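## Task

Take the burgundy sock with the argyle pattern from the tray and fasten it to an unused peg of the sock dryer so it hangs downward. Dropping it and picking it up again is allowed. At the end the dryer must still hang from its rail, every sock already on it must still be clipped, and the robot must have released everything and moved away; nothing may count on the robot holding it.

## Robot and tools

Robot: two six-joint arms, left_arm and right_arm, each with a parallel gripper. The names are labels only and do not match image sides. Occasionally something briefly pulls on a held part or nudges a loose object.

World frame: one shared frame with its origin on the tabletop midway between the arms. +x points out over the table, +z points up, and left_arm sits toward +y. Positions are in metres, orientations as quaternions wxyz.

execute_actions(actions): actions is a list of actions run in sequence. Each action is a table of at most 15 rows, one row per control step of 1/30 s; an action always lasts 15 steps, so a shorter table repeats its final row. An empty list simply returns the current state and images. Every row is one flat list of 14 numbers covering both arms, even if only one arm moves: first left_arm's six joints then its opening, then the same seven for right_arm. Joint order within each arm is exactly: wrist roll, elbow, wrist pitch, wrist yaw, waist, shoulder. Trust this order over any other naming. Joint values are absolute target angles in radians (the same kind of number shown in Joint positions), not offsets. Stated ranges: waist -2.618 to 3.054, shoulder 0.000 to 3.142, elbow 0.000 to 3.142, wrist pitch -1.571 to 1.571, wrist yaw -1.571 to 1.571, wrist roll -2.094 to 2.094. True ends may differ by up to 0.036 rad either way. A call is rejected if a target exceeds a stated end by more than 0.036 rad and lies farther out than the joint's last reported angle; targets beyond the real end are clipped to it, and the result then prints "joint sent to its limit" (absence of that line does not prove more room exists). Opening is an absolute value from -1 (closed) to +1 (fully open).

Motion limits: each step, a joint's target is held within a fixed lead of its measured angle (waist 0.202, shoulder 0.258, elbow 0.238, wrist pitch 0.573, wrist yaw and wrist roll 0.522 rad), and if the targets would move the gripper more than 70 mm from where it is, they are all scaled back. So long moves need several actions, and a move left unfinished may not complete on its own; send the remainder next. Friction may leave a joint up to about 0.031 rad short, and tiny changes may not move it at all. To keep a joint still, resend its value from "Joint targets". Between calls the robot keeps executing the last command.

Results: the state line `left_arm: …` | `right_arm: …` gives each gripper's end_effector_position (the point between the finger pads, just under 1 cm behind the tips) and end_effector_quat_wxyz in the world frame; the printed position can be somewhat off, more so at long reach. The gripper's fingers point along its +z axis and close along its y axis. Joint positions and Joint velocities list each arm's joints in the order above (rad, rad/s) followed by finger-pad gap (m, m/s; 0.087 m fully open). Joint targets shows what the joints are currently being driven toward. grip_measured is the measured opening on the command scale; each gripper's reading may be off by about 1 mm, consistently within a scene. "joint command not followed" means a clearance check altered or blocked that arm's targets on some steps; the rest of the row still ran.

Gripping: away from the extremes, fingers go to where grip_measured would equal your number. To hold something, keep commanding roughly 0.02 below grip_measured for a firm hold, less below for a gentler one. Pads push up to about 20 N; closing fast can squeeze harder and may spring the fingers open.

zoom_image(camera, region): returns a finer view of part of the latest full image from cam_high, cam_low, cam_left_wrist or cam_right_wrist (each 504x504). region is [x0, y0, x1, y1] in that image's pixels, origin at top-left, no larger than 504 by 504.

Cameras: images arrive in the order cam_high, cam_low, cam_left_wrist, cam_right_wrist. Calibration is given as pinhole+radial intrinsics K and T_world_to_cam (world to camera, metres); fixed cameras can be off by a couple of degrees and several millimetres, and wrist camera poses follow the reported joints. Results list any camera whose numbers changed.

finished_scene(scene): ends the current scene, given its number, after the robot has held the last command; irreversible, and it reports whether the goal was met. The goal must already hold and stay that way, with the sock released and both grippers clear. Answering without any tool call ends everything.

Avoid: knocking rigid objects off the table (fails the task; cloth is exempt), arms colliding or pressing on each other, drops, slips, slams and hard pushes, and pulling the dryer off its rail or unclipping socks already hanging. Holding loads heats motors: a MOTOR HOT warning appears from 75 °C, at 90 °C that arm is halted for 10 seconds, and at 100 °C the arm goes limp and falls; OVER-TEMPERATURE FAULT lines report these. Don't hold loads longer than needed, and prefer smooth, short, efficient motions.

Each tool is called after "Emit:" as name([rows], argument=value, ...), one row to a line, values as JSON.

## Session

Emit:
execute_actions(actions=[])

Scene clock: 0.00 s.
left_arm: end_effector_position=(+0.3044, +0.3738, +0.1551) grip_measured=+1.000 end_effector_quat_wxyz=(+0.161, +0.815, -0.494, +0.258) | right_arm: end_effector_position=(+0.0628, +0.2071, +0.3326) grip_measured=+0.991 end_effector_quat_wxyz=(-0.199, +0.607, -0.558, -0.530)
Joint names: [wrist roll, elbow, wrist pitch, wrist yaw, waist, shoulder]
Joint positions: left_arm=[-1.318  1.249 -1.364  0.601  0.709  1.608  0.087] | right_arm=[ 0.049  2.015 -0.657 -0.707  1.27   1.85   0.087]
Joint velocities: left_arm=[ 0.007  0.007 -0.037 -0.007 -0.007 -0.002  0.   ] | right_arm=[-0.066 -0.002  0.037 -0.007  0.002  0.012  0.   ]
Joint targets: left_arm=[-1.318 1.249 -1.364 0.601 0.709 1.608] | right_arm=[0.049 2.015 -0.657 -0.707 1.270 1.850]
camera_calibration (this result's frames):
cam_left_wrist: T_world_to_cam=[[0.882589, 0.470003, 0.0115543, -0.444719], [0.031356, -0.0833673, 0.996025, -0.110164], [0.469098, -0.878719, -0.0883165, 0.340061], [0, 0, 0, 1]] pos_world=[0.236436, 0.498653, 0.144897]
cam_right_wrist: T_world_to_cam=[[0.899749, 0.292158, -0.324183, -0.0109198], [0.193722, -0.933029, -0.303197, 0.30806], [-0.391053, 0.21, -0.89609, 0.418926], [0, 0, 0, 1]] pos_world=[0.113969, 0.202645, 0.465258]

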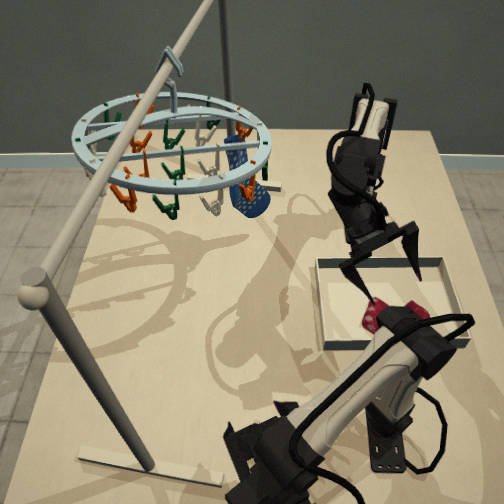

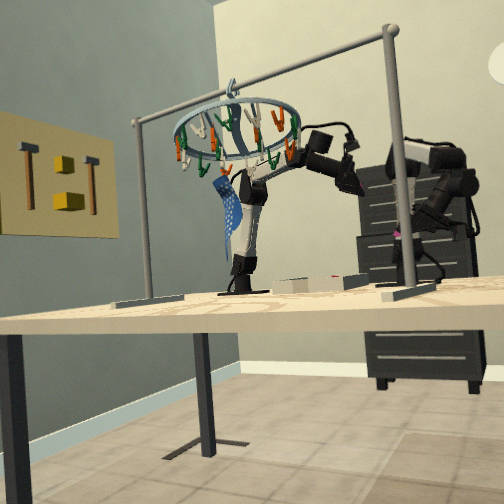

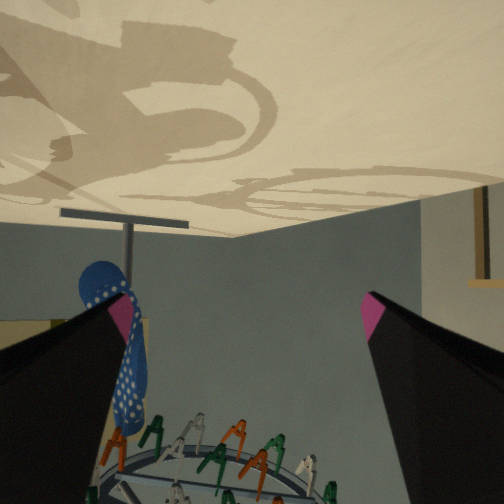

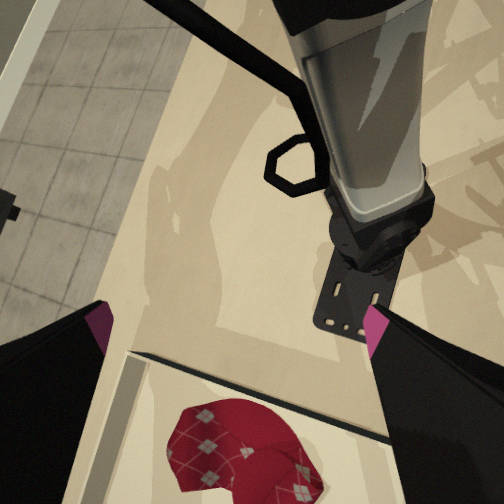

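Emit:
execute_actions([
  [[-1.0,1.249,-1.364,0.45,0.709,1.608,1,0.03,1.75,-0.6,-0.5,1.3,1.55,1]],
  [[-0.6,1.249,-1.364,0.25,0.6,1.608,1,0.0,1.4,-0.5,-0.3,1.35,1.25,1]],
  [[-0.3,1.2,-1.3,0.1,0.4,1.35,1,0.0,1.05,-0.42,-0.1,1.4,0.95,1]],
  [[0,1.12,-1.1,0.0,0.15,1.0,1,0.0,0.7,-0.35,0.0,1.45,0.67,1]],
  [[0,1.05,-0.9,0.0,-0.1,0.65,1,0.0,0.7,-0.35,0.0,1.45,0.67,1]],
  [[0,0.98,-0.68,0.0,-0.35,0.3,1,0.0,0.7,-0.35,0.0,1.45,0.67,1]],
])

Scene clock: 14.77 s.
left_arm: end_effector_position=(+0.1884, +0.2649, +0.3513) grip_measured=+1.000 end_effector_quat_wxyz=(+0.696, +0.126, +0.695, -0.130) | right_arm: end_effector_position=(+0.0632, -0.0146, +0.2348) grip_measured=+0.991 end_effector_quat_wxyz=(+0.442, -0.529, +0.607, +0.395)
Joint names: [wrist roll, elbow, wrist pitch, wrist yaw, waist, shoulder]
Joint positions: left_arm=[-0.006  0.989 -0.699  0.004 -0.339  0.286  0.087] | right_arm=[ 0.01   0.717 -0.355 -0.006  1.442  0.665  0.087]
Joint velocities: left_arm=[ 0.007  0.007  0.022 -0.022 -0.002  0.007  0.   ] | right_arm=[-0.022 -0.012 -0.037  0.022  0.007 -0.002 -0.   ]
Joint targets: left_arm=[-0.000 0.980 -0.680 -0.000 -0.350 0.300] | right_arm=[0.000 0.700 -0.350 0.000 1.450 0.670]
camera_calibration (this result's frames):
cam_left_wrist: T_world_to_cam=[[-0.37642, -0.926443, 0.00344012, 0.3166], [-0.703849, 0.28356, -0.651299, 0.308964], [0.602416, -0.247583, -0.758813, 0.359365], [0, 0, 0, 1]] pos_world=[0.120151, 0.294674, 0.47283]
cam_right_wrist: T_world_to_cam=[[0.990173, -0.139151, 0.0139609, -0.0695918], [-0.121452, -0.905107, -0.40747, 0.116294], [0.069336, 0.40177, -0.913112, 0.355645], [0, 0, 0, 1]] pos_world=[0.058373, -0.0473127, 0.373102]

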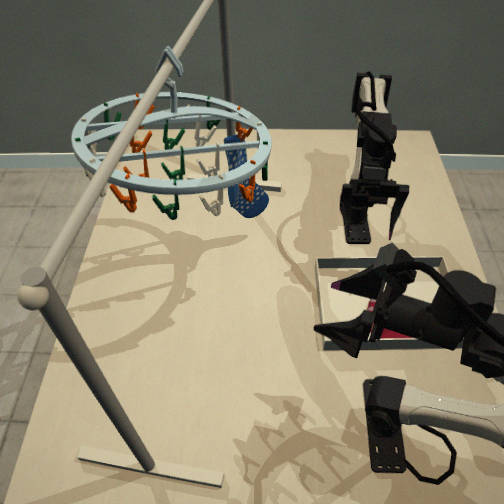

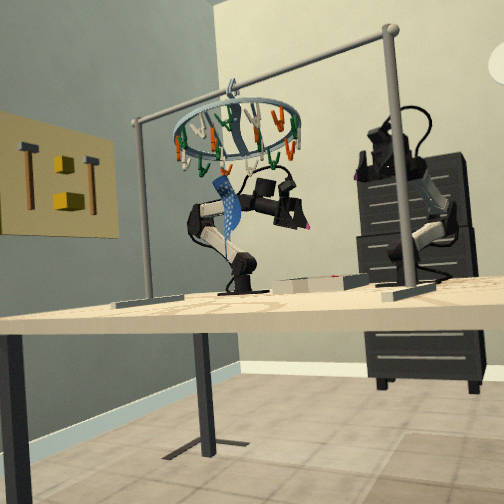

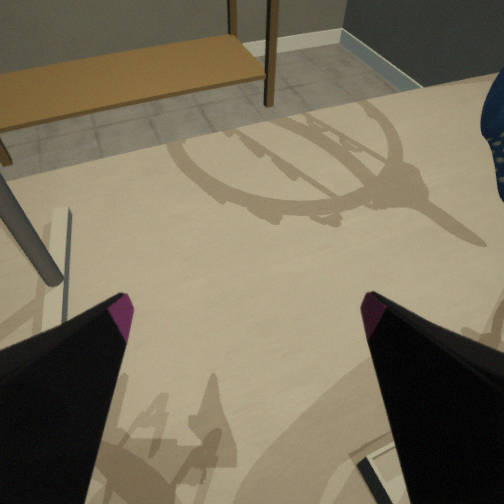

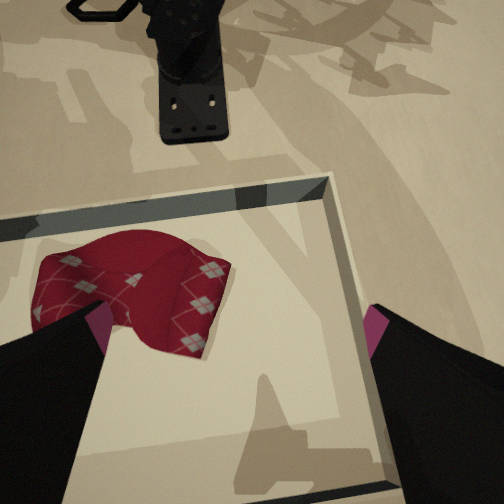

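Emit:
zoom_image(camera="cam_right_wrist", region=[0, 190, 260, 400])

Region (0, 190, 260, 400) of cam_right_wrist's 504x504 image, scaled by 1.938, with more detail than that image has; it fills the top 407 rows of this view, and the rest is white.

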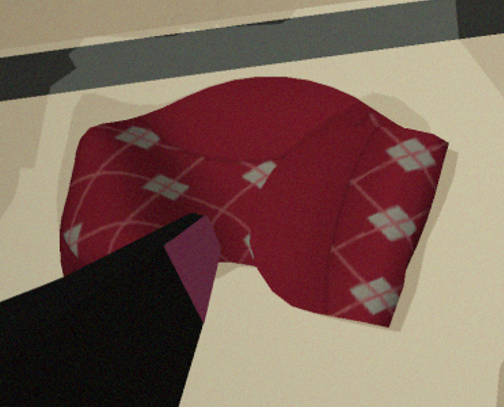

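Emit:
execute_actions([
  [[0,0.98,-0.68,0.0,-0.35,0.3,1,0.0,0.7,-0.42,0.0,1.78,0.67,1]],
  [[0,0.98,-0.68,0.0,-0.35,0.3,1,0.0,0.7,-0.42,0.0,1.78,0.67,1]],
])

Scene clock: 18.73 s.
left_arm: end_effector_position=(+0.1885, +0.2649, +0.3523) grip_measured=+1.000 end_effector_quat_wxyz=(+0.698, +0.126, +0.693, -0.131) | right_arm: end_effector_position=(-0.0282, -0.0229, +0.2260) grip_measured=+0.991 end_effector_quat_wxyz=(-0.361, +0.632, -0.518, -0.450)
Joint names: [wrist roll, elbow, wrist pitch, wrist yaw, waist, shoulder]
Joint positions: left_arm=[-0.006  0.989 -0.695  0.004 -0.339  0.286  0.087] | right_arm=[ 0.009  0.717 -0.394 -0.006  1.775  0.665  0.087]
Joint velocities: left_arm=[-0.022  0.007 -0.037  0.022  0.002  0.002  0.   ] | right_arm=[ 0.051 -0.002 -0.007  0.007  0.012  0.007  0.   ]
Joint targets: left_arm=[-0.000 0.980 -0.680 0.000 -0.350 0.300] | right_arm=[0.000 0.700 -0.420 -0.000 1.780 0.670]
camera_calibration (this result's frames):
cam_left_wrist: T_world_to_cam=[[-0.376433, -0.926438, 0.00333136, 0.31664], [-0.701285, 0.282595, -0.654477, 0.310667], [0.605391, -0.248703, -0.756075, 0.358821], [0, 0, 0, 1]] pos_world=[0.119833, 0.294794, 0.473565]
cam_right_wrist: T_world_to_cam=[[0.981198, 0.192378, 0.0155101, 0.0268789], [0.184296, -0.910043, -0.371291, 0.0944042], [-0.0573136, 0.367169, -0.928387, 0.356405], [0, 0, 0, 1]] pos_world=[-0.023345, -0.0501201, 0.365517]

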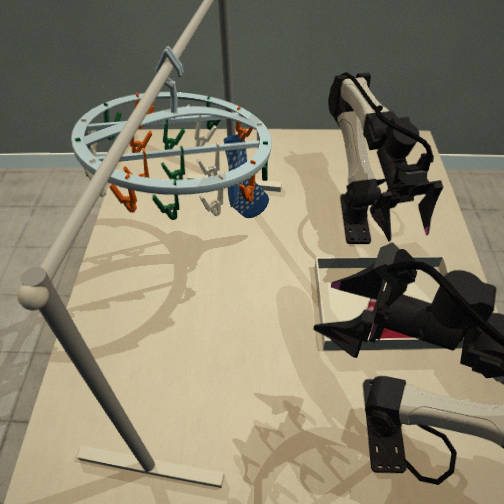

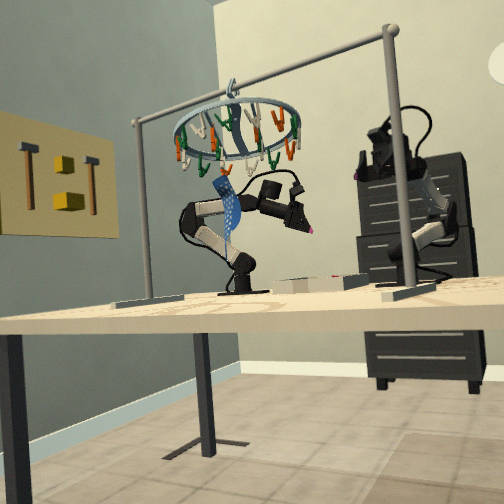

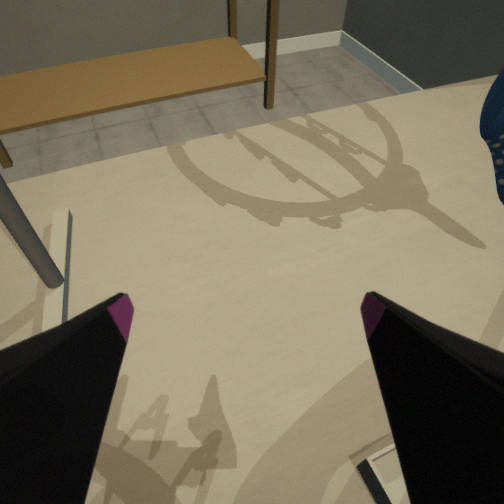

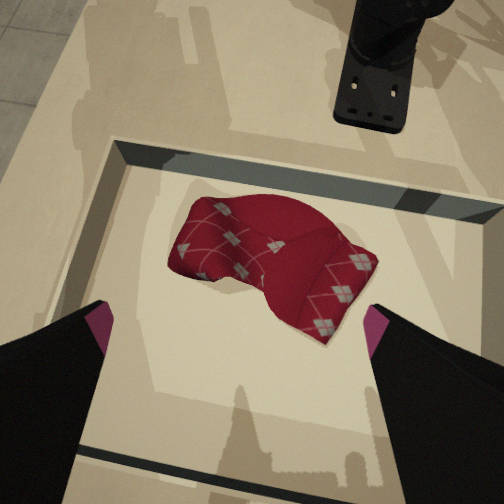

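Emit:
zoom_image(camera="cam_right_wrist", region=[150, 170, 400, 360])

Region (150, 170, 400, 360) of cam_right_wrist's 504x504 image, scaled by 2.016, with more detail than that image has; it fills the top 383 rows of this view, and the rest is white.

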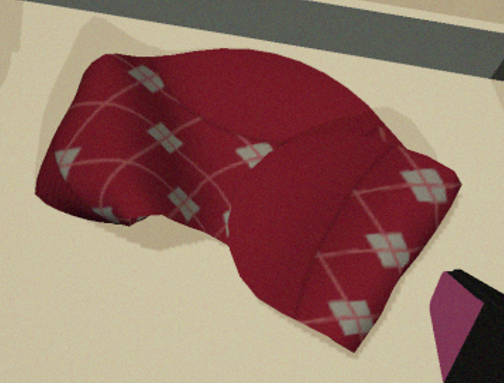

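Emit:
zoom_image(camera="cam_high", region=[60, 70, 300, 240])

Emit:
zoom_image(camera="cam_low", region=[150, 70, 330, 250])

Region (60, 70, 300, 240) of cam_high's 504x504 image, scaled by 2.100, with more detail than that image has; it fills the top 357 rows of this view, and the rest is white.

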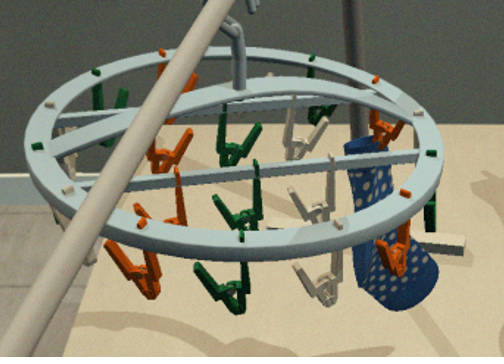

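Region (150, 70, 330, 250) of cam_low's 504x504 image, scaled by 2.800, with more detail than that image has.

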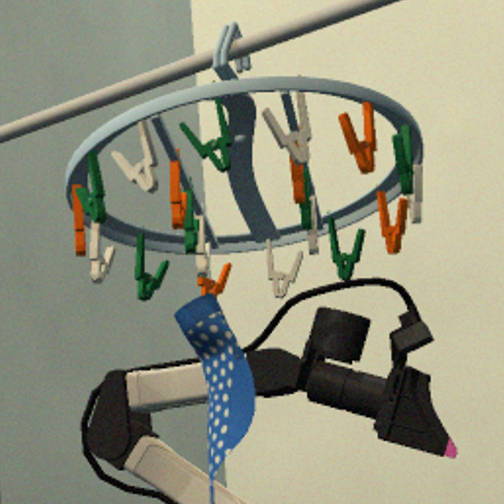

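Emit:
execute_actions([
  [[0.1,1.0,-0.85,0.0,-0.65,0.4,1,-0.4,0.8,-0.45,0.3,2.05,0.9,1]],
  [[0.25,1.08,-1.05,0.0,-1.0,0.7,1,-0.8,0.9,-0.46,0.65,2.3,1.15,1]],
  [[0.4,1.18,-1.2,0.0,-1.3,1.05,0.5,-1.2,1.0,-0.47,1.0,2.35,1.4,1]],
  [[0.47,1.28,-1.23,0.0,-1.57,1.4,0.2,-1.6,1.1,-0.48,1.3,2.35,1.65,1]],
  [[0.47,1.35,-1.235,0.0,-1.575,1.69,0.0,-1.94,1.19,-0.48,1.5,2.35,1.9,1]],
  [[0.47,1.35,-1.235,0.0,-1.575,1.69,0.0,-1.94,1.19,-0.48,1.5,2.35,1.9,1]],
])

Scene clock: 42.77 s.
left_arm: end_effector_position=(+0.0487, +0.0586, +0.0966) grip_measured=+0.000 end_effector_quat_wxyz=(-0.006, +0.855, +0.519, +0.004) | right_arm: end_effector_position=(-0.0981, +0.0902, +0.2149) grip_measured=+0.991 end_effector_quat_wxyz=(-0.284, +0.679, +0.269, +0.621)
Joint names: [wrist roll, elbow, wrist pitch, wrist yaw, waist, shoulder]
Joint positions: left_arm=[ 0.462  1.347 -1.227  0.    -1.567  1.704  0.044] | right_arm=[-1.928  1.191 -0.465  1.498  2.35   1.888  0.087]
Joint velocities: left_arm=[ 0.081  0.012 -0.051 -0.051  0.012 -0.002  0.001] | right_arm=[-0.051 -0.007  0.022 -0.007 -0.007 -0.002  0.001]
Joint targets: left_arm=[0.470 1.350 -1.235 0.000 -1.575 1.690] | right_arm=[-1.940 1.190 -0.480 1.500 2.350 1.900]
camera_calibration (this result's frames):
cam_left_wrist: T_world_to_cam=[[-0.885989, 0.462874, 0.0277663, 0.0147962], [0.315043, 0.556927, 0.768492, -0.0994738], [0.340251, 0.689623, -0.639256, 0.145429], [0, 0, 0, 1]] pos_world=[-0.00503473, -0.0517407, 0.169001]
cam_right_wrist: T_world_to_cam=[[-0.732784, 0.679677, 0.0326633, -0.141941], [-0.461983, -0.532177, 0.709478, -0.123664], [0.499599, 0.504805, 0.70397, -0.00802899], [0, 0, 0, 1]] pos_world=[-0.157132, 0.0347158, 0.0980255]

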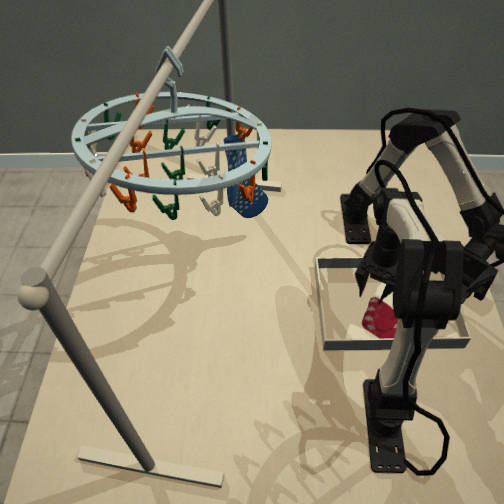

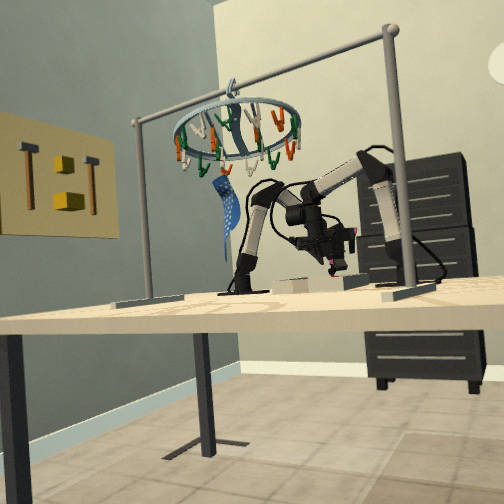

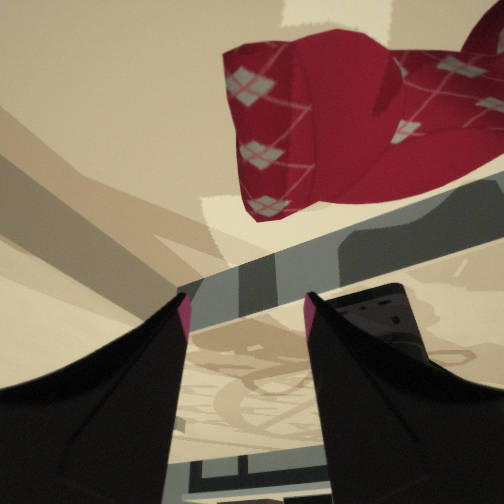

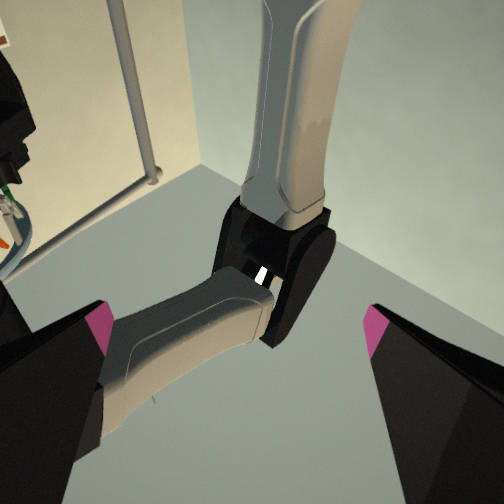

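Emit:
execute_actions([
  [[0.47,1.33,-1.21,0.0,-1.575,1.705,0.0,-1.94,1.19,-0.48,1.5,2.35,1.9,1],[0.47,1.315,-1.19,0.0,-1.575,1.71,0.0,-1.94,1.19,-0.48,1.5,2.35,1.9,1],[0.47,1.3,-1.17,0.0,-1.575,1.716,0.0,-1.94,1.19,-0.48,1.5,2.35,1.9,1],[0.47,1.285,-1.15,0.0,-1.575,1.722,0.0,-1.94,1.19,-0.48,1.5,2.35,1.9,1],[0.47,1.27,-1.13,0.0,-1.575,1.727,0.0,-1.94,1.19,-0.48,1.5,2.35,1.9,1],[0.47,1.255,-1.11,0.0,-1.575,1.732,0.0,-1.94,1.19,-0.48,1.5,2.35,1.9,1],[0.47,1.24,-1.09,0.0,-1.575,1.737,0.0,-1.94,1.19,-0.48,1.5,2.35,1.9,1],[0.47,1.225,-1.07,0.0,-1.575,1.742,0.0,-1.94,1.19,-0.48,1.5,2.35,1.9,1],[0.47,1.21,-1.05,0.0,-1.575,1.747,0.0,-1.94,1.19,-0.48,1.5,2.35,1.9,1],[0.47,1.195,-1.03,0.0,-1.575,1.752,0.0,-1.94,1.19,-0.48,1.5,2.35,1.9,1],[0.47,1.18,-1.01,0.0,-1.575,1.756,0.0,-1.94,1.19,-0.48,1.5,2.35,1.9,1],[0.47,1.165,-0.99,0.0,-1.575,1.76,0.0,-1.94,1.19,-0.48,1.5,2.35,1.9,1],[0.47,1.15,-0.97,0.0,-1.575,1.764,0.0,-1.94,1.19,-0.48,1.5,2.35,1.9,1],[0.47,1.14,-0.95,0.0,-1.575,1.768,0.0,-1.94,1.19,-0.48,1.5,2.35,1.9,1],[0.47,1.13,-0.935,0.0,-1.575,1.771,0.0,-1.94,1.19,-0.48,1.5,2.35,1.9,1]],
  [[0.47,1.122,-0.92,0.0,-1.575,1.774,0.0,-1.94,1.19,-0.48,1.5,2.35,1.9,1],[0.47,1.115,-0.908,0.0,-1.575,1.776,0.0,-1.94,1.19,-0.48,1.5,2.35,1.9,1],[0.47,1.11,-0.9,0.0,-1.575,1.778,0.0,-1.94,1.19,-0.48,1.5,2.35,1.9,1],[0.47,1.105,-0.892,0.0,-1.575,1.78,0.0,-1.94,1.19,-0.48,1.5,2.35,1.9,1]],
])

Scene clock: 46.37 s.
left_arm: end_effector_position=(+0.0486, +0.0544, +0.0213) grip_measured=+0.000 end_effector_quat_wxyz=(+0.004, +0.855, +0.519, -0.003) | right_arm: end_effector_position=(-0.0981, +0.0902, +0.2150) grip_measured=+0.991 end_effector_quat_wxyz=(-0.284, +0.679, +0.269, +0.621)
Joint names: [wrist roll, elbow, wrist pitch, wrist yaw, waist, shoulder]
Joint positions: left_arm=[ 0.462  1.12  -0.908  0.    -1.567  1.772  0.044] | right_arm=[-1.929  1.191 -0.465  1.498  2.35   1.888  0.087]
Joint velocities: left_arm=[-0.051 -0.012  0.081 -0.051 -0.027  0.007  0.   ] | right_arm=[ 0.022  0.017 -0.037 -0.037  0.032  0.002 -0.   ]
Joint targets: left_arm=[0.470 1.105 -0.892 -0.000 -1.575 1.780] | right_arm=[-1.940 1.190 -0.480 1.500 2.350 1.900]
camera_calibration (this result's frames):
cam_left_wrist: T_world_to_cam=[[-0.885803, 0.46375, 0.0169991, 0.0189655], [0.315574, 0.575109, 0.75476, -0.0400128], [0.340243, 0.673933, -0.655781, 0.10149], [0, 0, 0, 1]] pos_world=[-0.00510452, -0.0541808, 0.0964326]
cam_right_wrist: T_world_to_cam=[[-0.732742, 0.679759, 0.0318866, -0.141785], [-0.462603, -0.531931, 0.709259, -0.123753], [0.499087, 0.504953, 0.704227, -0.0081852], [0, 0, 0, 1]] pos_world=[-0.157055, 0.0346847, 0.0980579]

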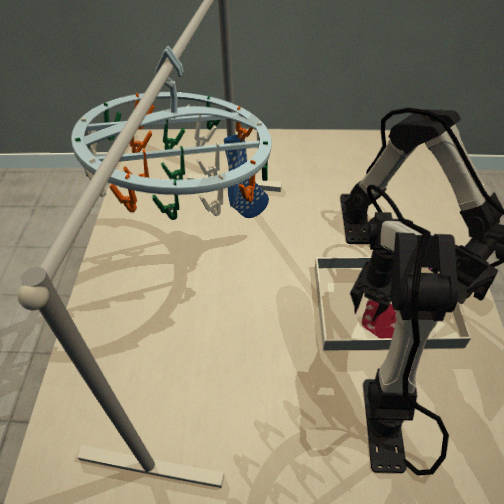

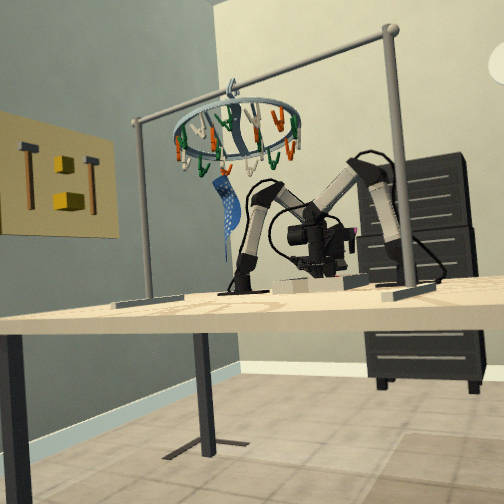

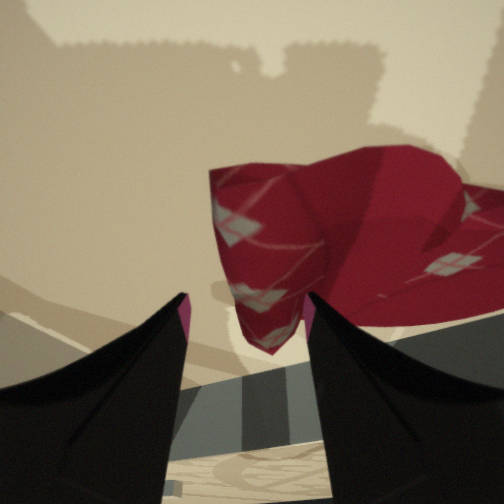

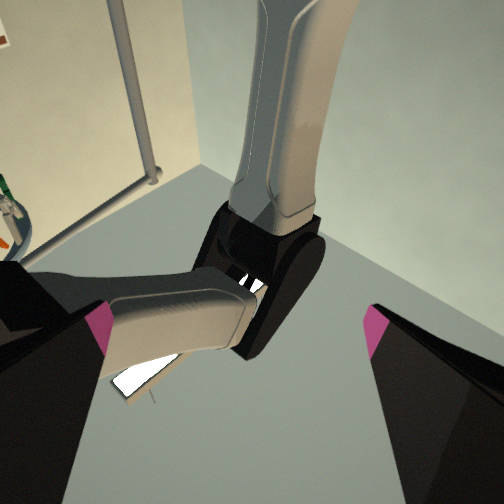

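Emit:
execute_actions([
  [[0.47,1.15,-0.93,0.0,-1.58,1.78,0.0,-1.94,1.19,-0.48,1.5,2.35,1.9,1],[0.47,1.17,-0.945,0.0,-1.585,1.785,0.0,-1.94,1.19,-0.48,1.5,2.35,1.9,1],[0.47,1.19,-0.96,0.0,-1.59,1.79,0.0,-1.94,1.19,-0.48,1.5,2.35,1.9,1],[0.47,1.205,-0.97,0.0,-1.595,1.798,0.0,-1.94,1.19,-0.48,1.5,2.35,1.9,1],[0.47,1.218,-0.975,0.0,-1.6,1.807,0.0,-1.94,1.19,-0.48,1.5,2.35,1.9,1],[0.47,1.23,-0.978,0.0,-1.604,1.817,0.0,-1.94,1.19,-0.48,1.5,2.35,1.9,1],[0.47,1.24,-0.978,0.0,-1.608,1.827,0.0,-1.94,1.19,-0.48,1.5,2.35,1.9,1],[0.47,1.25,-0.978,0.0,-1.611,1.837,0.0,-1.94,1.19,-0.48,1.5,2.35,1.9,1],[0.47,1.258,-0.978,0.0,-1.613,1.846,0.0,-1.94,1.19,-0.48,1.5,2.35,1.9,1],[0.47,1.26,-0.978,0.0,-1.613,1.851,0.0,-1.94,1.19,-0.48,1.5,2.35,1.9,1]],
  [[0.47,1.235,-0.95,0.0,-1.613,1.856,0.0,-1.94,1.19,-0.48,1.5,2.35,1.9,1],[0.47,1.225,-0.935,0.0,-1.613,1.86,0.0,-1.94,1.19,-0.48,1.5,2.35,1.9,1],[0.47,1.215,-0.922,0.0,-1.613,1.864,0.0,-1.94,1.19,-0.48,1.5,2.35,1.9,1],[0.47,1.205,-0.91,0.0,-1.613,1.868,0.0,-1.94,1.19,-0.48,1.5,2.35,1.9,1],[0.47,1.197,-0.9,0.0,-1.613,1.871,0.0,-1.94,1.19,-0.48,1.5,2.35,1.9,1]],
])

Scene clock: 51.03 s.
left_arm: end_effector_position=(+0.0375, +0.0328, +0.0179) grip_measured=+0.000 end_effector_quat_wxyz=(+0.001, +0.864, +0.503, -0.001) | right_arm: end_effector_position=(-0.0981, +0.0902, +0.2150) grip_measured=+0.991 end_effector_quat_wxyz=(-0.284, +0.679, +0.269, +0.621)
Joint names: [wrist roll, elbow, wrist pitch, wrist yaw, waist, shoulder]
Joint positions: left_arm=[ 0.462  1.215 -0.924  0.    -1.604  1.859  0.044] | right_arm=[-1.929  1.191 -0.465  1.498  2.35   1.888  0.087]
Joint velocities: left_arm=[ 0.007 -0.002  0.066  0.022 -0.002 -0.002  0.   ] | right_arm=[-0.095 -0.007 -0.037 -0.007 -0.022 -0.007 -0.   ]
Joint targets: left_arm=[0.470 1.197 -0.900 0.000 -1.613 1.871] | right_arm=[-1.940 1.190 -0.480 1.500 2.350 1.900]
camera_calibration (this result's frames):
cam_left_wrist: T_world_to_cam=[[-0.868048, 0.49606, 0.0204201, 0.0173767], [0.336322, 0.557274, 0.759167, -0.0217586], [0.365212, 0.665861, -0.650576, 0.116774], [0, 0, 0, 1]] pos_world=[-0.0202457, -0.0742497, 0.092134]
cam_right_wrist: T_world_to_cam=[[-0.732742, 0.679759, 0.0318866, -0.141785], [-0.462603, -0.531931, 0.709259, -0.123753], [0.499087, 0.504953, 0.704227, -0.0081852], [0, 0, 0, 1]] pos_world=[-0.157055, 0.0346847, 0.0980579]

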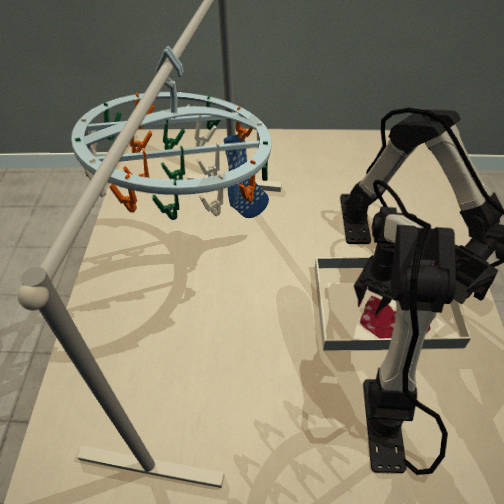

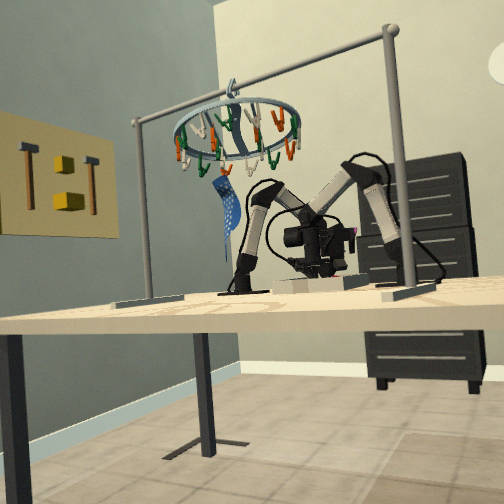

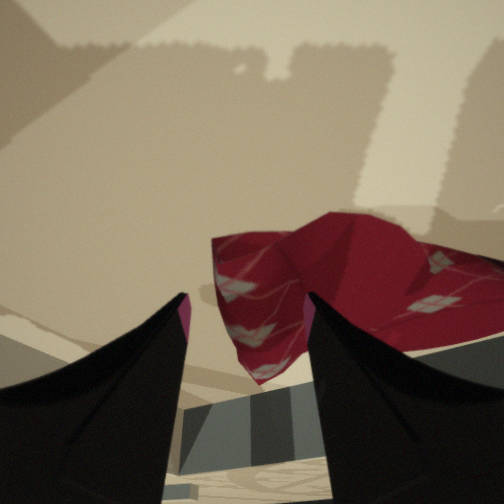

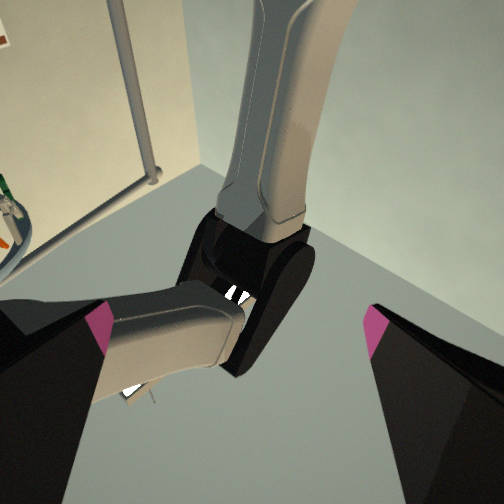

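Emit:
execute_actions([
  [[0.47,1.19,-0.893,0.0,-1.613,1.875,0.0,-1.94,1.19,-0.48,1.5,2.35,1.9,1],[0.47,1.185,-0.888,0.0,-1.613,1.878,0.0,-1.94,1.19,-0.48,1.5,2.35,1.9,1],[0.47,1.185,-0.888,0.0,-1.613,1.878,0.0,-1.94,1.19,-0.48,1.5,2.35,1.9,1],[0.47,1.185,-0.888,0.0,-1.613,1.878,0.0,-1.94,1.19,-0.48,1.5,2.35,1.9,1],[0.47,1.185,-0.888,0.0,-1.613,1.878,0.0,-1.94,1.19,-0.48,1.5,2.35,1.9,1],[0.47,1.185,-0.888,0.0,-1.613,1.878,-0.1,-1.94,1.19,-0.48,1.5,2.35,1.9,1],[0.47,1.185,-0.888,0.0,-1.613,1.878,-0.2,-1.94,1.19,-0.48,1.5,2.35,1.9,1],[0.47,1.185,-0.888,0.0,-1.613,1.878,-0.3,-1.94,1.19,-0.48,1.5,2.35,1.9,1],[0.47,1.185,-0.888,0.0,-1.613,1.878,-0.4,-1.94,1.19,-0.48,1.5,2.35,1.9,1],[0.47,1.185,-0.888,0.0,-1.613,1.878,-0.5,-1.94,1.19,-0.48,1.5,2.35,1.9,1],[0.47,1.185,-0.888,0.0,-1.613,1.878,-0.6,-1.94,1.19,-0.48,1.5,2.35,1.9,1],[0.47,1.185,-0.888,0.0,-1.613,1.878,-0.7,-1.94,1.19,-0.48,1.5,2.35,1.9,1],[0.47,1.185,-0.888,0.0,-1.613,1.878,-0.8,-1.94,1.19,-0.48,1.5,2.35,1.9,1],[0.47,1.185,-0.888,0.0,-1.613,1.878,-0.9,-1.94,1.19,-0.48,1.5,2.35,1.9,1],[0.47,1.185,-0.888,0.0,-1.613,1.878,-1,-1.94,1.19,-0.48,1.5,2.35,1.9,1]],
  [[0.47,1.185,-0.888,0.0,-1.613,1.878,-1,-1.94,1.19,-0.48,1.5,2.35,1.9,1]],
])

Scene clock: 54.50 s.
left_arm: end_effector_position=(+0.0358, +0.0346, +0.0173) grip_measured=-0.909 end_effector_quat_wxyz=(-0.002, +0.866, +0.501, -0.001) | right_arm: end_effector_position=(-0.0981, +0.0902, +0.2150) grip_measured=+0.991 end_effector_quat_wxyz=(-0.284, +0.679, +0.269, +0.621)
Joint names: [wrist roll, elbow, wrist pitch, wrist yaw, waist, shoulder]
Joint positions: left_arm=[ 0.463  1.212 -0.927  0.004 -1.608  1.859  0.004] | right_arm=[-1.929  1.191 -0.465  1.498  2.35   1.888  0.087]
Joint velocities: left_arm=[-0.125  0.002 -0.037  0.007 -0.007 -0.012  0.001] | right_arm=[-0.037  0.002  0.037 -0.007 -0.012 -0.012 -0.001]
Joint targets: left_arm=[0.470 1.185 -0.888 0.000 -1.613 1.878] | right_arm=[-1.940 1.190 -0.480 1.500 2.350 1.900]
camera_calibration (this result's frames):
cam_left_wrist: T_world_to_cam=[[-0.865497, 0.500209, 0.0265657, 0.0146108], [0.341704, 0.550797, 0.761486, -0.0217836], [0.36627, 0.668141, -0.647637, 0.115667], [0, 0, 0, 1]] pos_world=[-0.0222762, -0.0725919, 0.0911098]
cam_right_wrist: T_world_to_cam=[[-0.732742, 0.679759, 0.0318866, -0.141785], [-0.462603, -0.531931, 0.709259, -0.123753], [0.499087, 0.504953, 0.704227, -0.0081852], [0, 0, 0, 1]] pos_world=[-0.157055, 0.0346847, 0.0980579]

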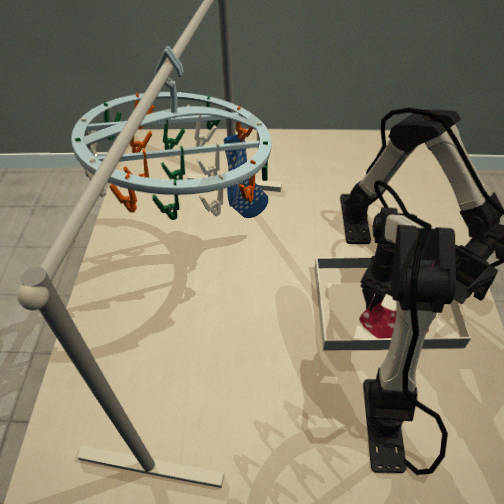

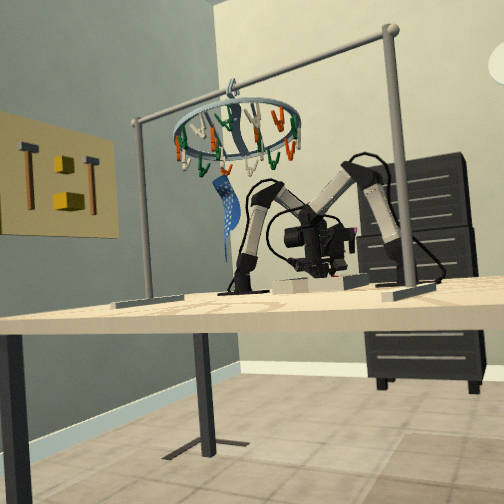

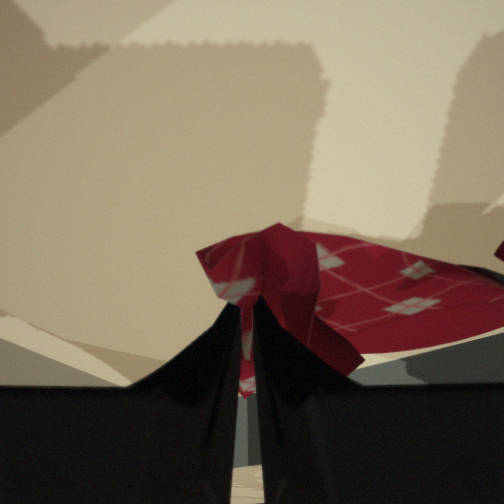

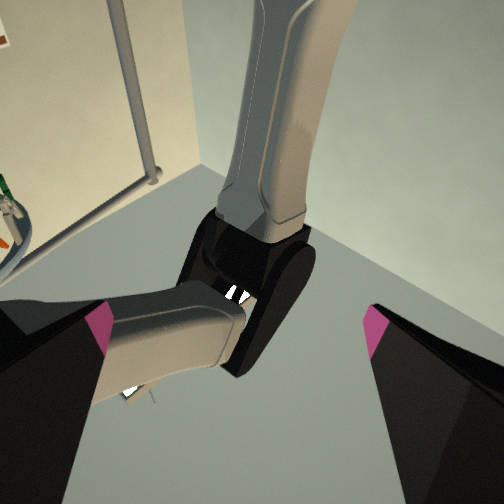

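Emit:
execute_actions([
  [[0.47,1.24,-0.95,0.0,-1.613,1.86,-1,-1.94,1.19,-0.48,1.5,2.35,1.9,1],[0.47,1.255,-0.97,0.0,-1.613,1.855,-1,-1.94,1.19,-0.48,1.5,2.35,1.9,1],[0.47,1.27,-0.99,0.0,-1.613,1.849,-1,-1.94,1.19,-0.48,1.5,2.35,1.9,1],[0.47,1.285,-1.01,0.0,-1.613,1.843,-1,-1.94,1.19,-0.48,1.5,2.35,1.9,1],[0.47,1.3,-1.03,0.0,-1.613,1.837,-1,-1.94,1.19,-0.48,1.5,2.35,1.9,1],[0.47,1.315,-1.05,0.0,-1.613,1.831,-1,-1.94,1.19,-0.48,1.5,2.35,1.9,1],[0.47,1.33,-1.07,0.0,-1.613,1.825,-1,-1.94,1.19,-0.48,1.5,2.35,1.9,1],[0.47,1.345,-1.09,0.0,-1.613,1.819,-1,-1.94,1.19,-0.48,1.5,2.35,1.9,1],[0.47,1.36,-1.11,0.0,-1.613,1.813,-1,-1.94,1.19,-0.48,1.5,2.35,1.9,1],[0.47,1.375,-1.13,0.0,-1.613,1.807,-1,-1.94,1.19,-0.48,1.5,2.35,1.9,1],[0.47,1.39,-1.15,0.0,-1.613,1.801,-1,-1.94,1.19,-0.48,1.5,2.35,1.9,1],[0.47,1.405,-1.17,0.0,-1.613,1.795,-1,-1.94,1.19,-0.48,1.5,2.35,1.9,1],[0.47,1.42,-1.19,0.0,-1.613,1.789,-1,-1.94,1.19,-0.48,1.5,2.35,1.9,1],[0.47,1.435,-1.21,0.0,-1.613,1.783,-1,-1.94,1.19,-0.48,1.5,2.35,1.9,1],[0.47,1.45,-1.23,0.0,-1.613,1.777,-1,-1.94,1.19,-0.48,1.5,2.35,1.9,1]],
  [[0.47,1.47,-1.26,0.0,-1.6,1.768,-1,-1.94,1.19,-0.48,1.5,2.35,1.9,1],[0.47,1.49,-1.29,0.0,-1.59,1.76,-1,-1.94,1.19,-0.48,1.5,2.35,1.9,1],[0.47,1.51,-1.32,0.0,-1.58,1.752,-1,-1.94,1.19,-0.48,1.5,2.35,1.9,1],[0.47,1.53,-1.35,0.0,-1.57,1.744,-1,-1.94,1.19,-0.48,1.5,2.35,1.9,1],[0.47,1.55,-1.38,0.0,-1.56,1.736,-1,-1.94,1.19,-0.48,1.5,2.35,1.9,1],[0.47,1.57,-1.41,0.0,-1.55,1.728,-1,-1.94,1.19,-0.48,1.5,2.35,1.9,1],[0.47,1.59,-1.43,0.0,-1.54,1.72,-1,-1.94,1.19,-0.48,1.5,2.35,1.9,1]],
])

Scene clock: 58.33 s.
left_arm: end_effector_position=(+0.0539, +0.0450, +0.1476) grip_measured=-0.909 end_effector_quat_wxyz=(+0.008, +0.849, +0.527, -0.007) | right_arm: end_effector_position=(-0.0981, +0.0902, +0.2150) grip_measured=+0.991 end_effector_quat_wxyz=(-0.284, +0.679, +0.269, +0.621)
Joint names: [wrist roll, elbow, wrist pitch, wrist yaw, waist, shoulder]
Joint positions: left_arm=[ 0.463  1.575 -1.403  0.003 -1.546  1.723  0.004] | right_arm=[-1.929  1.191 -0.465  1.498  2.35   1.888  0.087]
Joint velocities: left_arm=[ 0.095 -0.002 -0.11  -0.007 -0.002  0.012  0.   ] | right_arm=[ 0.007 -0.002 -0.037  0.095  0.002 -0.007 -0.   ]
Joint targets: left_arm=[0.470 1.590 -1.430 0.000 -1.540 1.720] | right_arm=[-1.940 1.190 -0.480 1.500 2.350 1.900]
camera_calibration (this result's frames):
cam_left_wrist: T_world_to_cam=[[-0.894937, 0.445942, 0.0149213, 0.0274063], [0.305879, 0.588819, 0.748151, -0.130703], [0.324846, 0.674112, -0.663361, 0.190748], [0, 0, 0, 1]] pos_world=[0.00254262, -0.0638466, 0.223912]
cam_right_wrist: T_world_to_cam=[[-0.732742, 0.679759, 0.0318866, -0.141785], [-0.462603, -0.531931, 0.709259, -0.123753], [0.499087, 0.504953, 0.704227, -0.0081852], [0, 0, 0, 1]] pos_world=[-0.157055, 0.0346847, 0.0980579]

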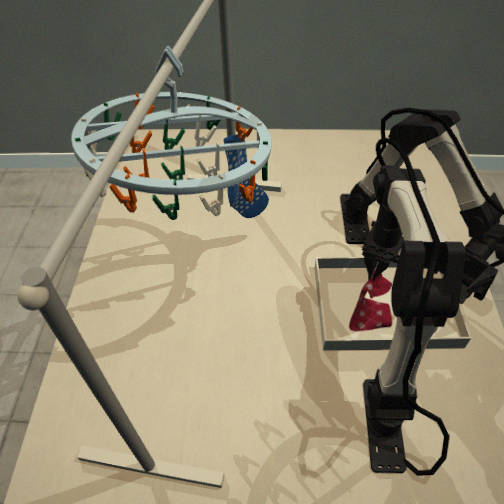

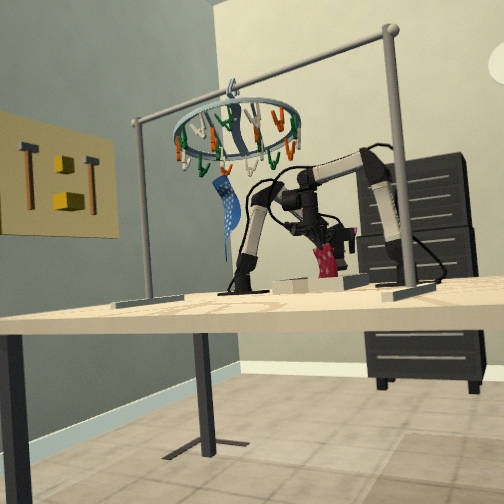

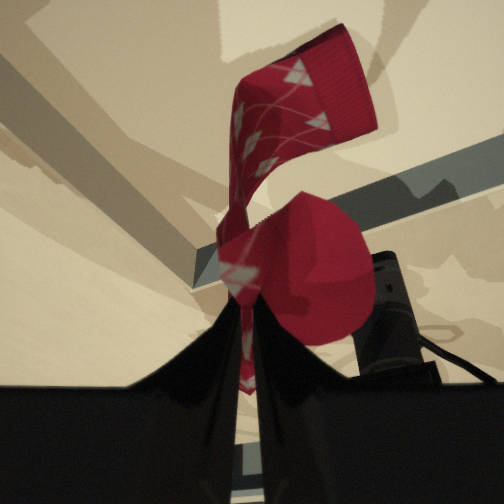

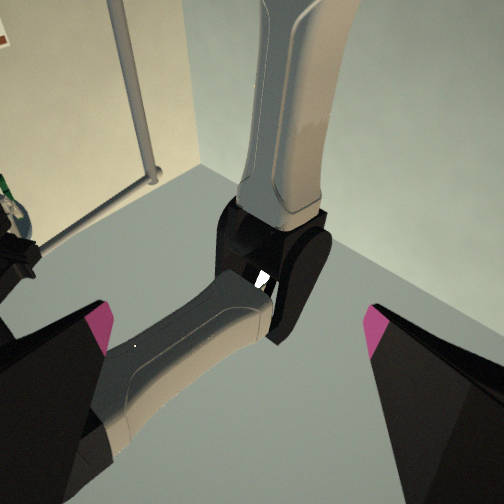

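Emit:
execute_actions([
  [[0.4,1.59,-1.38,0.0,-1.49,1.55,-1,-1.94,1.19,-0.48,1.5,2.35,1.9,1]],
  [[0.28,1.58,-1.28,0.0,-1.42,1.33,-1,-1.94,1.19,-0.48,1.5,2.3,1.9,1]],
  [[0.14,1.57,-1.16,0.0,-1.34,1.11,-1,-1.94,1.19,-0.48,1.5,2.2,1.9,1]],
  [[0.0,1.56,-1.03,0.0,-1.264,0.905,-1,-1.94,1.19,-0.48,1.5,2.1,1.9,1]],
  [[0.0,1.56,-1.03,0.0,-1.264,0.905,-1,-1.94,1.19,-0.48,1.5,2.1,1.9,1]],
])

Scene clock: 63.80 s.
left_arm: end_effector_position=(+0.0961, +0.1064, +0.3854) grip_measured=-0.909 end_effector_quat_wxyz=(+0.447, +0.504, +0.659, -0.336) | right_arm: end_effector_position=(+0.0029, +0.1096, +0.2153) grip_measured=+0.991 end_effector_quat_wxyz=(-0.202, +0.707, +0.180, +0.653)
Joint names: [wrist roll, elbow, wrist pitch, wrist yaw, waist, shoulder]
Joint positions: left_arm=[ 0.008  1.559 -1.05   0.001 -1.276  0.894  0.004] | right_arm=[-1.929  1.191 -0.465  1.5    2.094  1.888  0.087]
Joint velocities: left_arm=[ 0.051  0.002 -0.022 -0.051 -0.007 -0.002 -0.   ] | right_arm=[-0.007  0.012  0.022  0.066 -0.002  0.002 -0.001]
Joint targets: left_arm=[-0.000 1.560 -1.030 0.000 -1.264 0.905] | right_arm=[-1.940 1.190 -0.480 1.500 2.100 1.900]
camera_calibration (this result's frames):
cam_left_wrist: T_world_to_cam=[[-0.969053, -0.24685, -0.00151524, 0.12139], [-0.233797, 0.919748, -0.315282, 0.0687829], [0.0792209, -0.305171, -0.948997, 0.531296], [0, 0, 0, 1]] pos_world=[0.0916246, 0.128838, 0.526068]
cam_right_wrist: T_world_to_cam=[[-0.535733, 0.843789, 0.0317918, -0.0994787], [-0.584011, -0.397464, 0.707781, -0.0810293], [0.609854, 0.360615, 0.705716, -0.053489], [0, 0, 0, 1]] pos_world=[-0.0679955, 0.0710217, 0.0982617]

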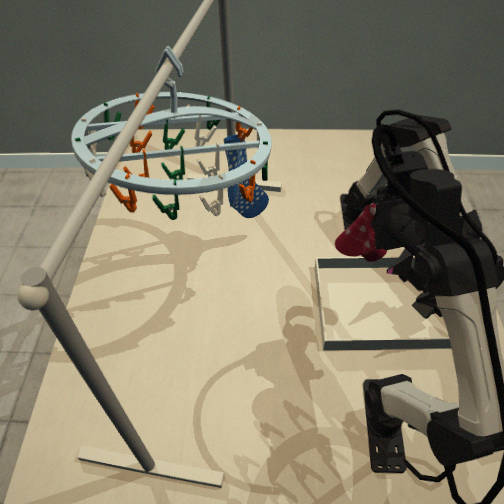

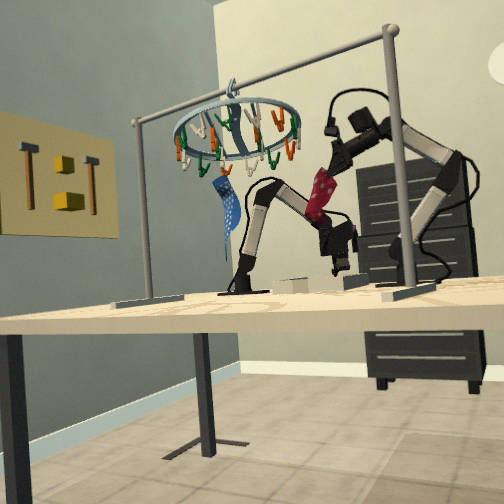

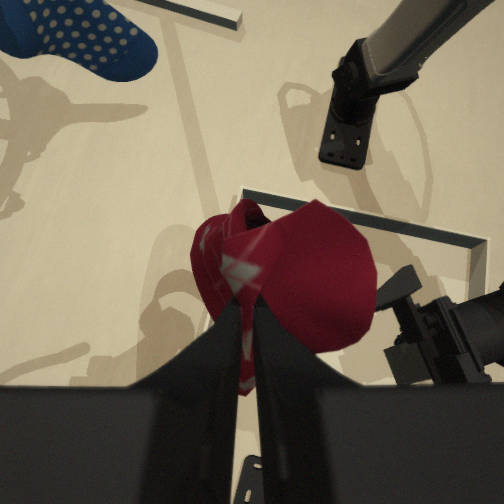

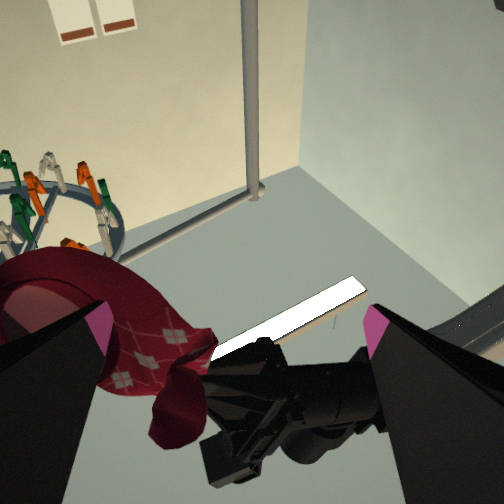

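Emit:
zoom_image(camera="cam_low", region=[250, 130, 400, 290])

Emit:
zoom_image(camera="cam_high", region=[300, 150, 460, 310])

Region (250, 130, 400, 290) of cam_low's 504x504 image, scaled by 3.150, with more detail than that image has; it fills the left 472 columns of this view, and the rest is white.

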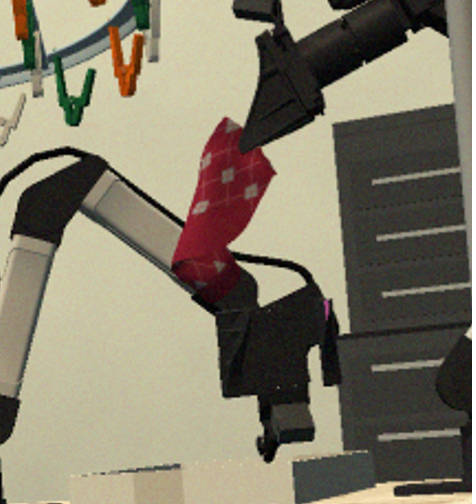

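Region (300, 150, 460, 310) of cam_high's 504x504 image, scaled by 3.150, with more detail than that image has.

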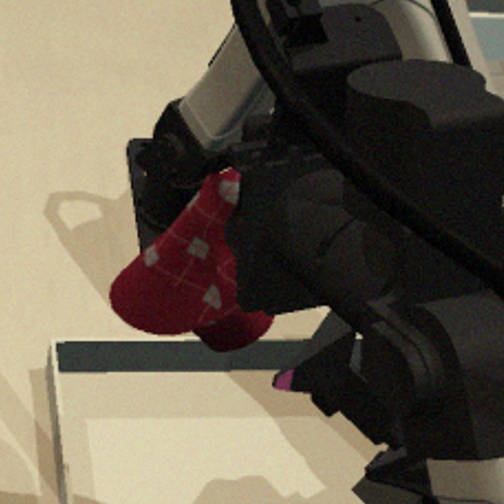

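Emit:
execute_actions([
  [[0.0,1.7,-1.11,0.0,-1.264,0.94,-1,-2.0,1.15,-0.1,1.5,2.3,1.6,1]],
  [[0.0,1.85,-1.19,0.0,-1.264,0.98,-1,-2.05,0.8,0.3,1.4,2.3,1.1,1]],
  [[0.0,2.0,-1.28,0.0,-1.264,1.015,-1,-2.05,0.5,0.1,1.0,2.1,0.6,1]],
  [[0.0,2.0,-1.28,0.0,-1.264,1.015,-1,-2.05,0.375,-0.04,0.4,1.85,0.335,1]],
  [[0.0,2.0,-1.28,0.0,-1.264,1.015,-1,-2.05,0.365,-0.05,-0.01,1.62,0.33,1]],
  [[0.0,2.0,-1.28,0.0,-1.264,1.015,-1,-2.05,0.365,-0.05,-0.01,1.62,0.33,1]],
])

Scene clock: 74.40 s.
left_arm: end_effector_position=(+0.0870, +0.1387, +0.4588) grip_measured=-0.909 end_effector_quat_wxyz=(+0.473, +0.490, +0.641, -0.356) | right_arm: end_effector_position=(+0.0507, -0.0287, +0.2997) grip_measured=+0.991 end_effector_quat_wxyz=(+0.702, -0.673, -0.181, -0.146)
Joint names: [wrist roll, elbow, wrist pitch, wrist yaw, waist, shoulder]
Joint positions: left_arm=[ 0.008  1.986 -1.281  0.001 -1.276  1.009  0.004] | right_arm=[-2.039  0.391 -0.025 -0.003  1.627  0.339  0.087]
Joint velocities: left_arm=[-0.037  0.012  0.007 -0.095 -0.002  0.002 -0.001] | right_arm=[ 0.051 -0.007 -0.022  0.007 -0.002 -0.017  0.   ]
Joint targets: left_arm=[-0.000 2.000 -1.280 -0.000 -1.264 1.015] | right_arm=[-2.050 0.365 -0.050 -0.010 1.620 0.330]
camera_calibration (this result's frames):
cam_left_wrist: T_world_to_cam=[[-0.968972, -0.247152, -0.00309352, 0.121426], [-0.22643, 0.892608, -0.389847, 0.0974988], [0.0991129, -0.377051, -0.920874, 0.606854], [0, 0, 0, 1]] pos_world=[0.0795876, 0.171797, 0.597222]
cam_right_wrist: T_world_to_cam=[[-0.466955, -0.0698755, 0.881516, -0.244245], [0.632635, -0.722905, 0.277815, -0.109964], [0.61784, 0.687405, 0.38177, 0.013761], [0, 0, 0, 1]] pos_world=[-0.0529861, -0.10602, 0.240602]

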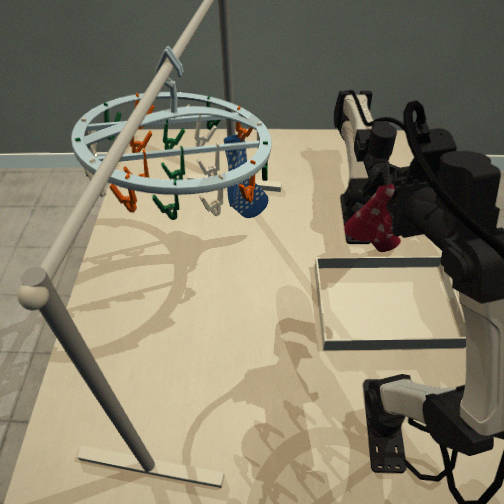

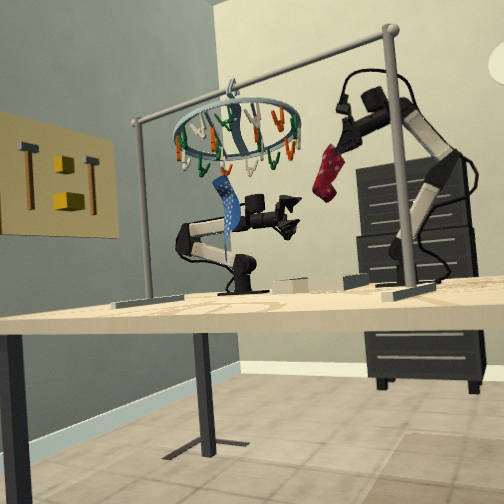

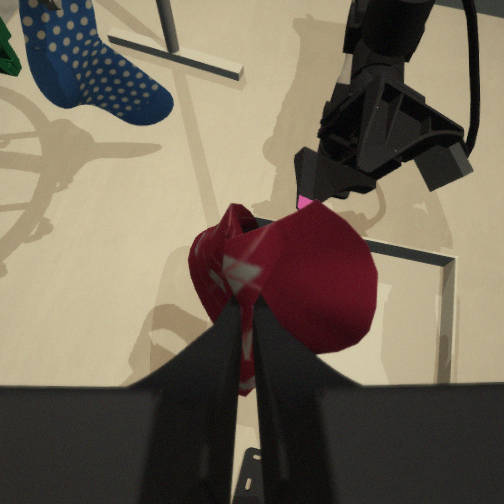

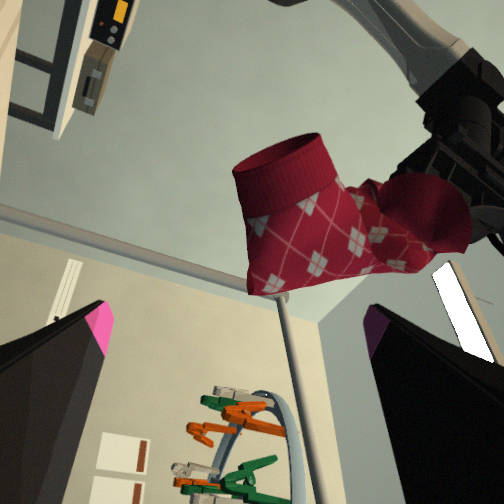

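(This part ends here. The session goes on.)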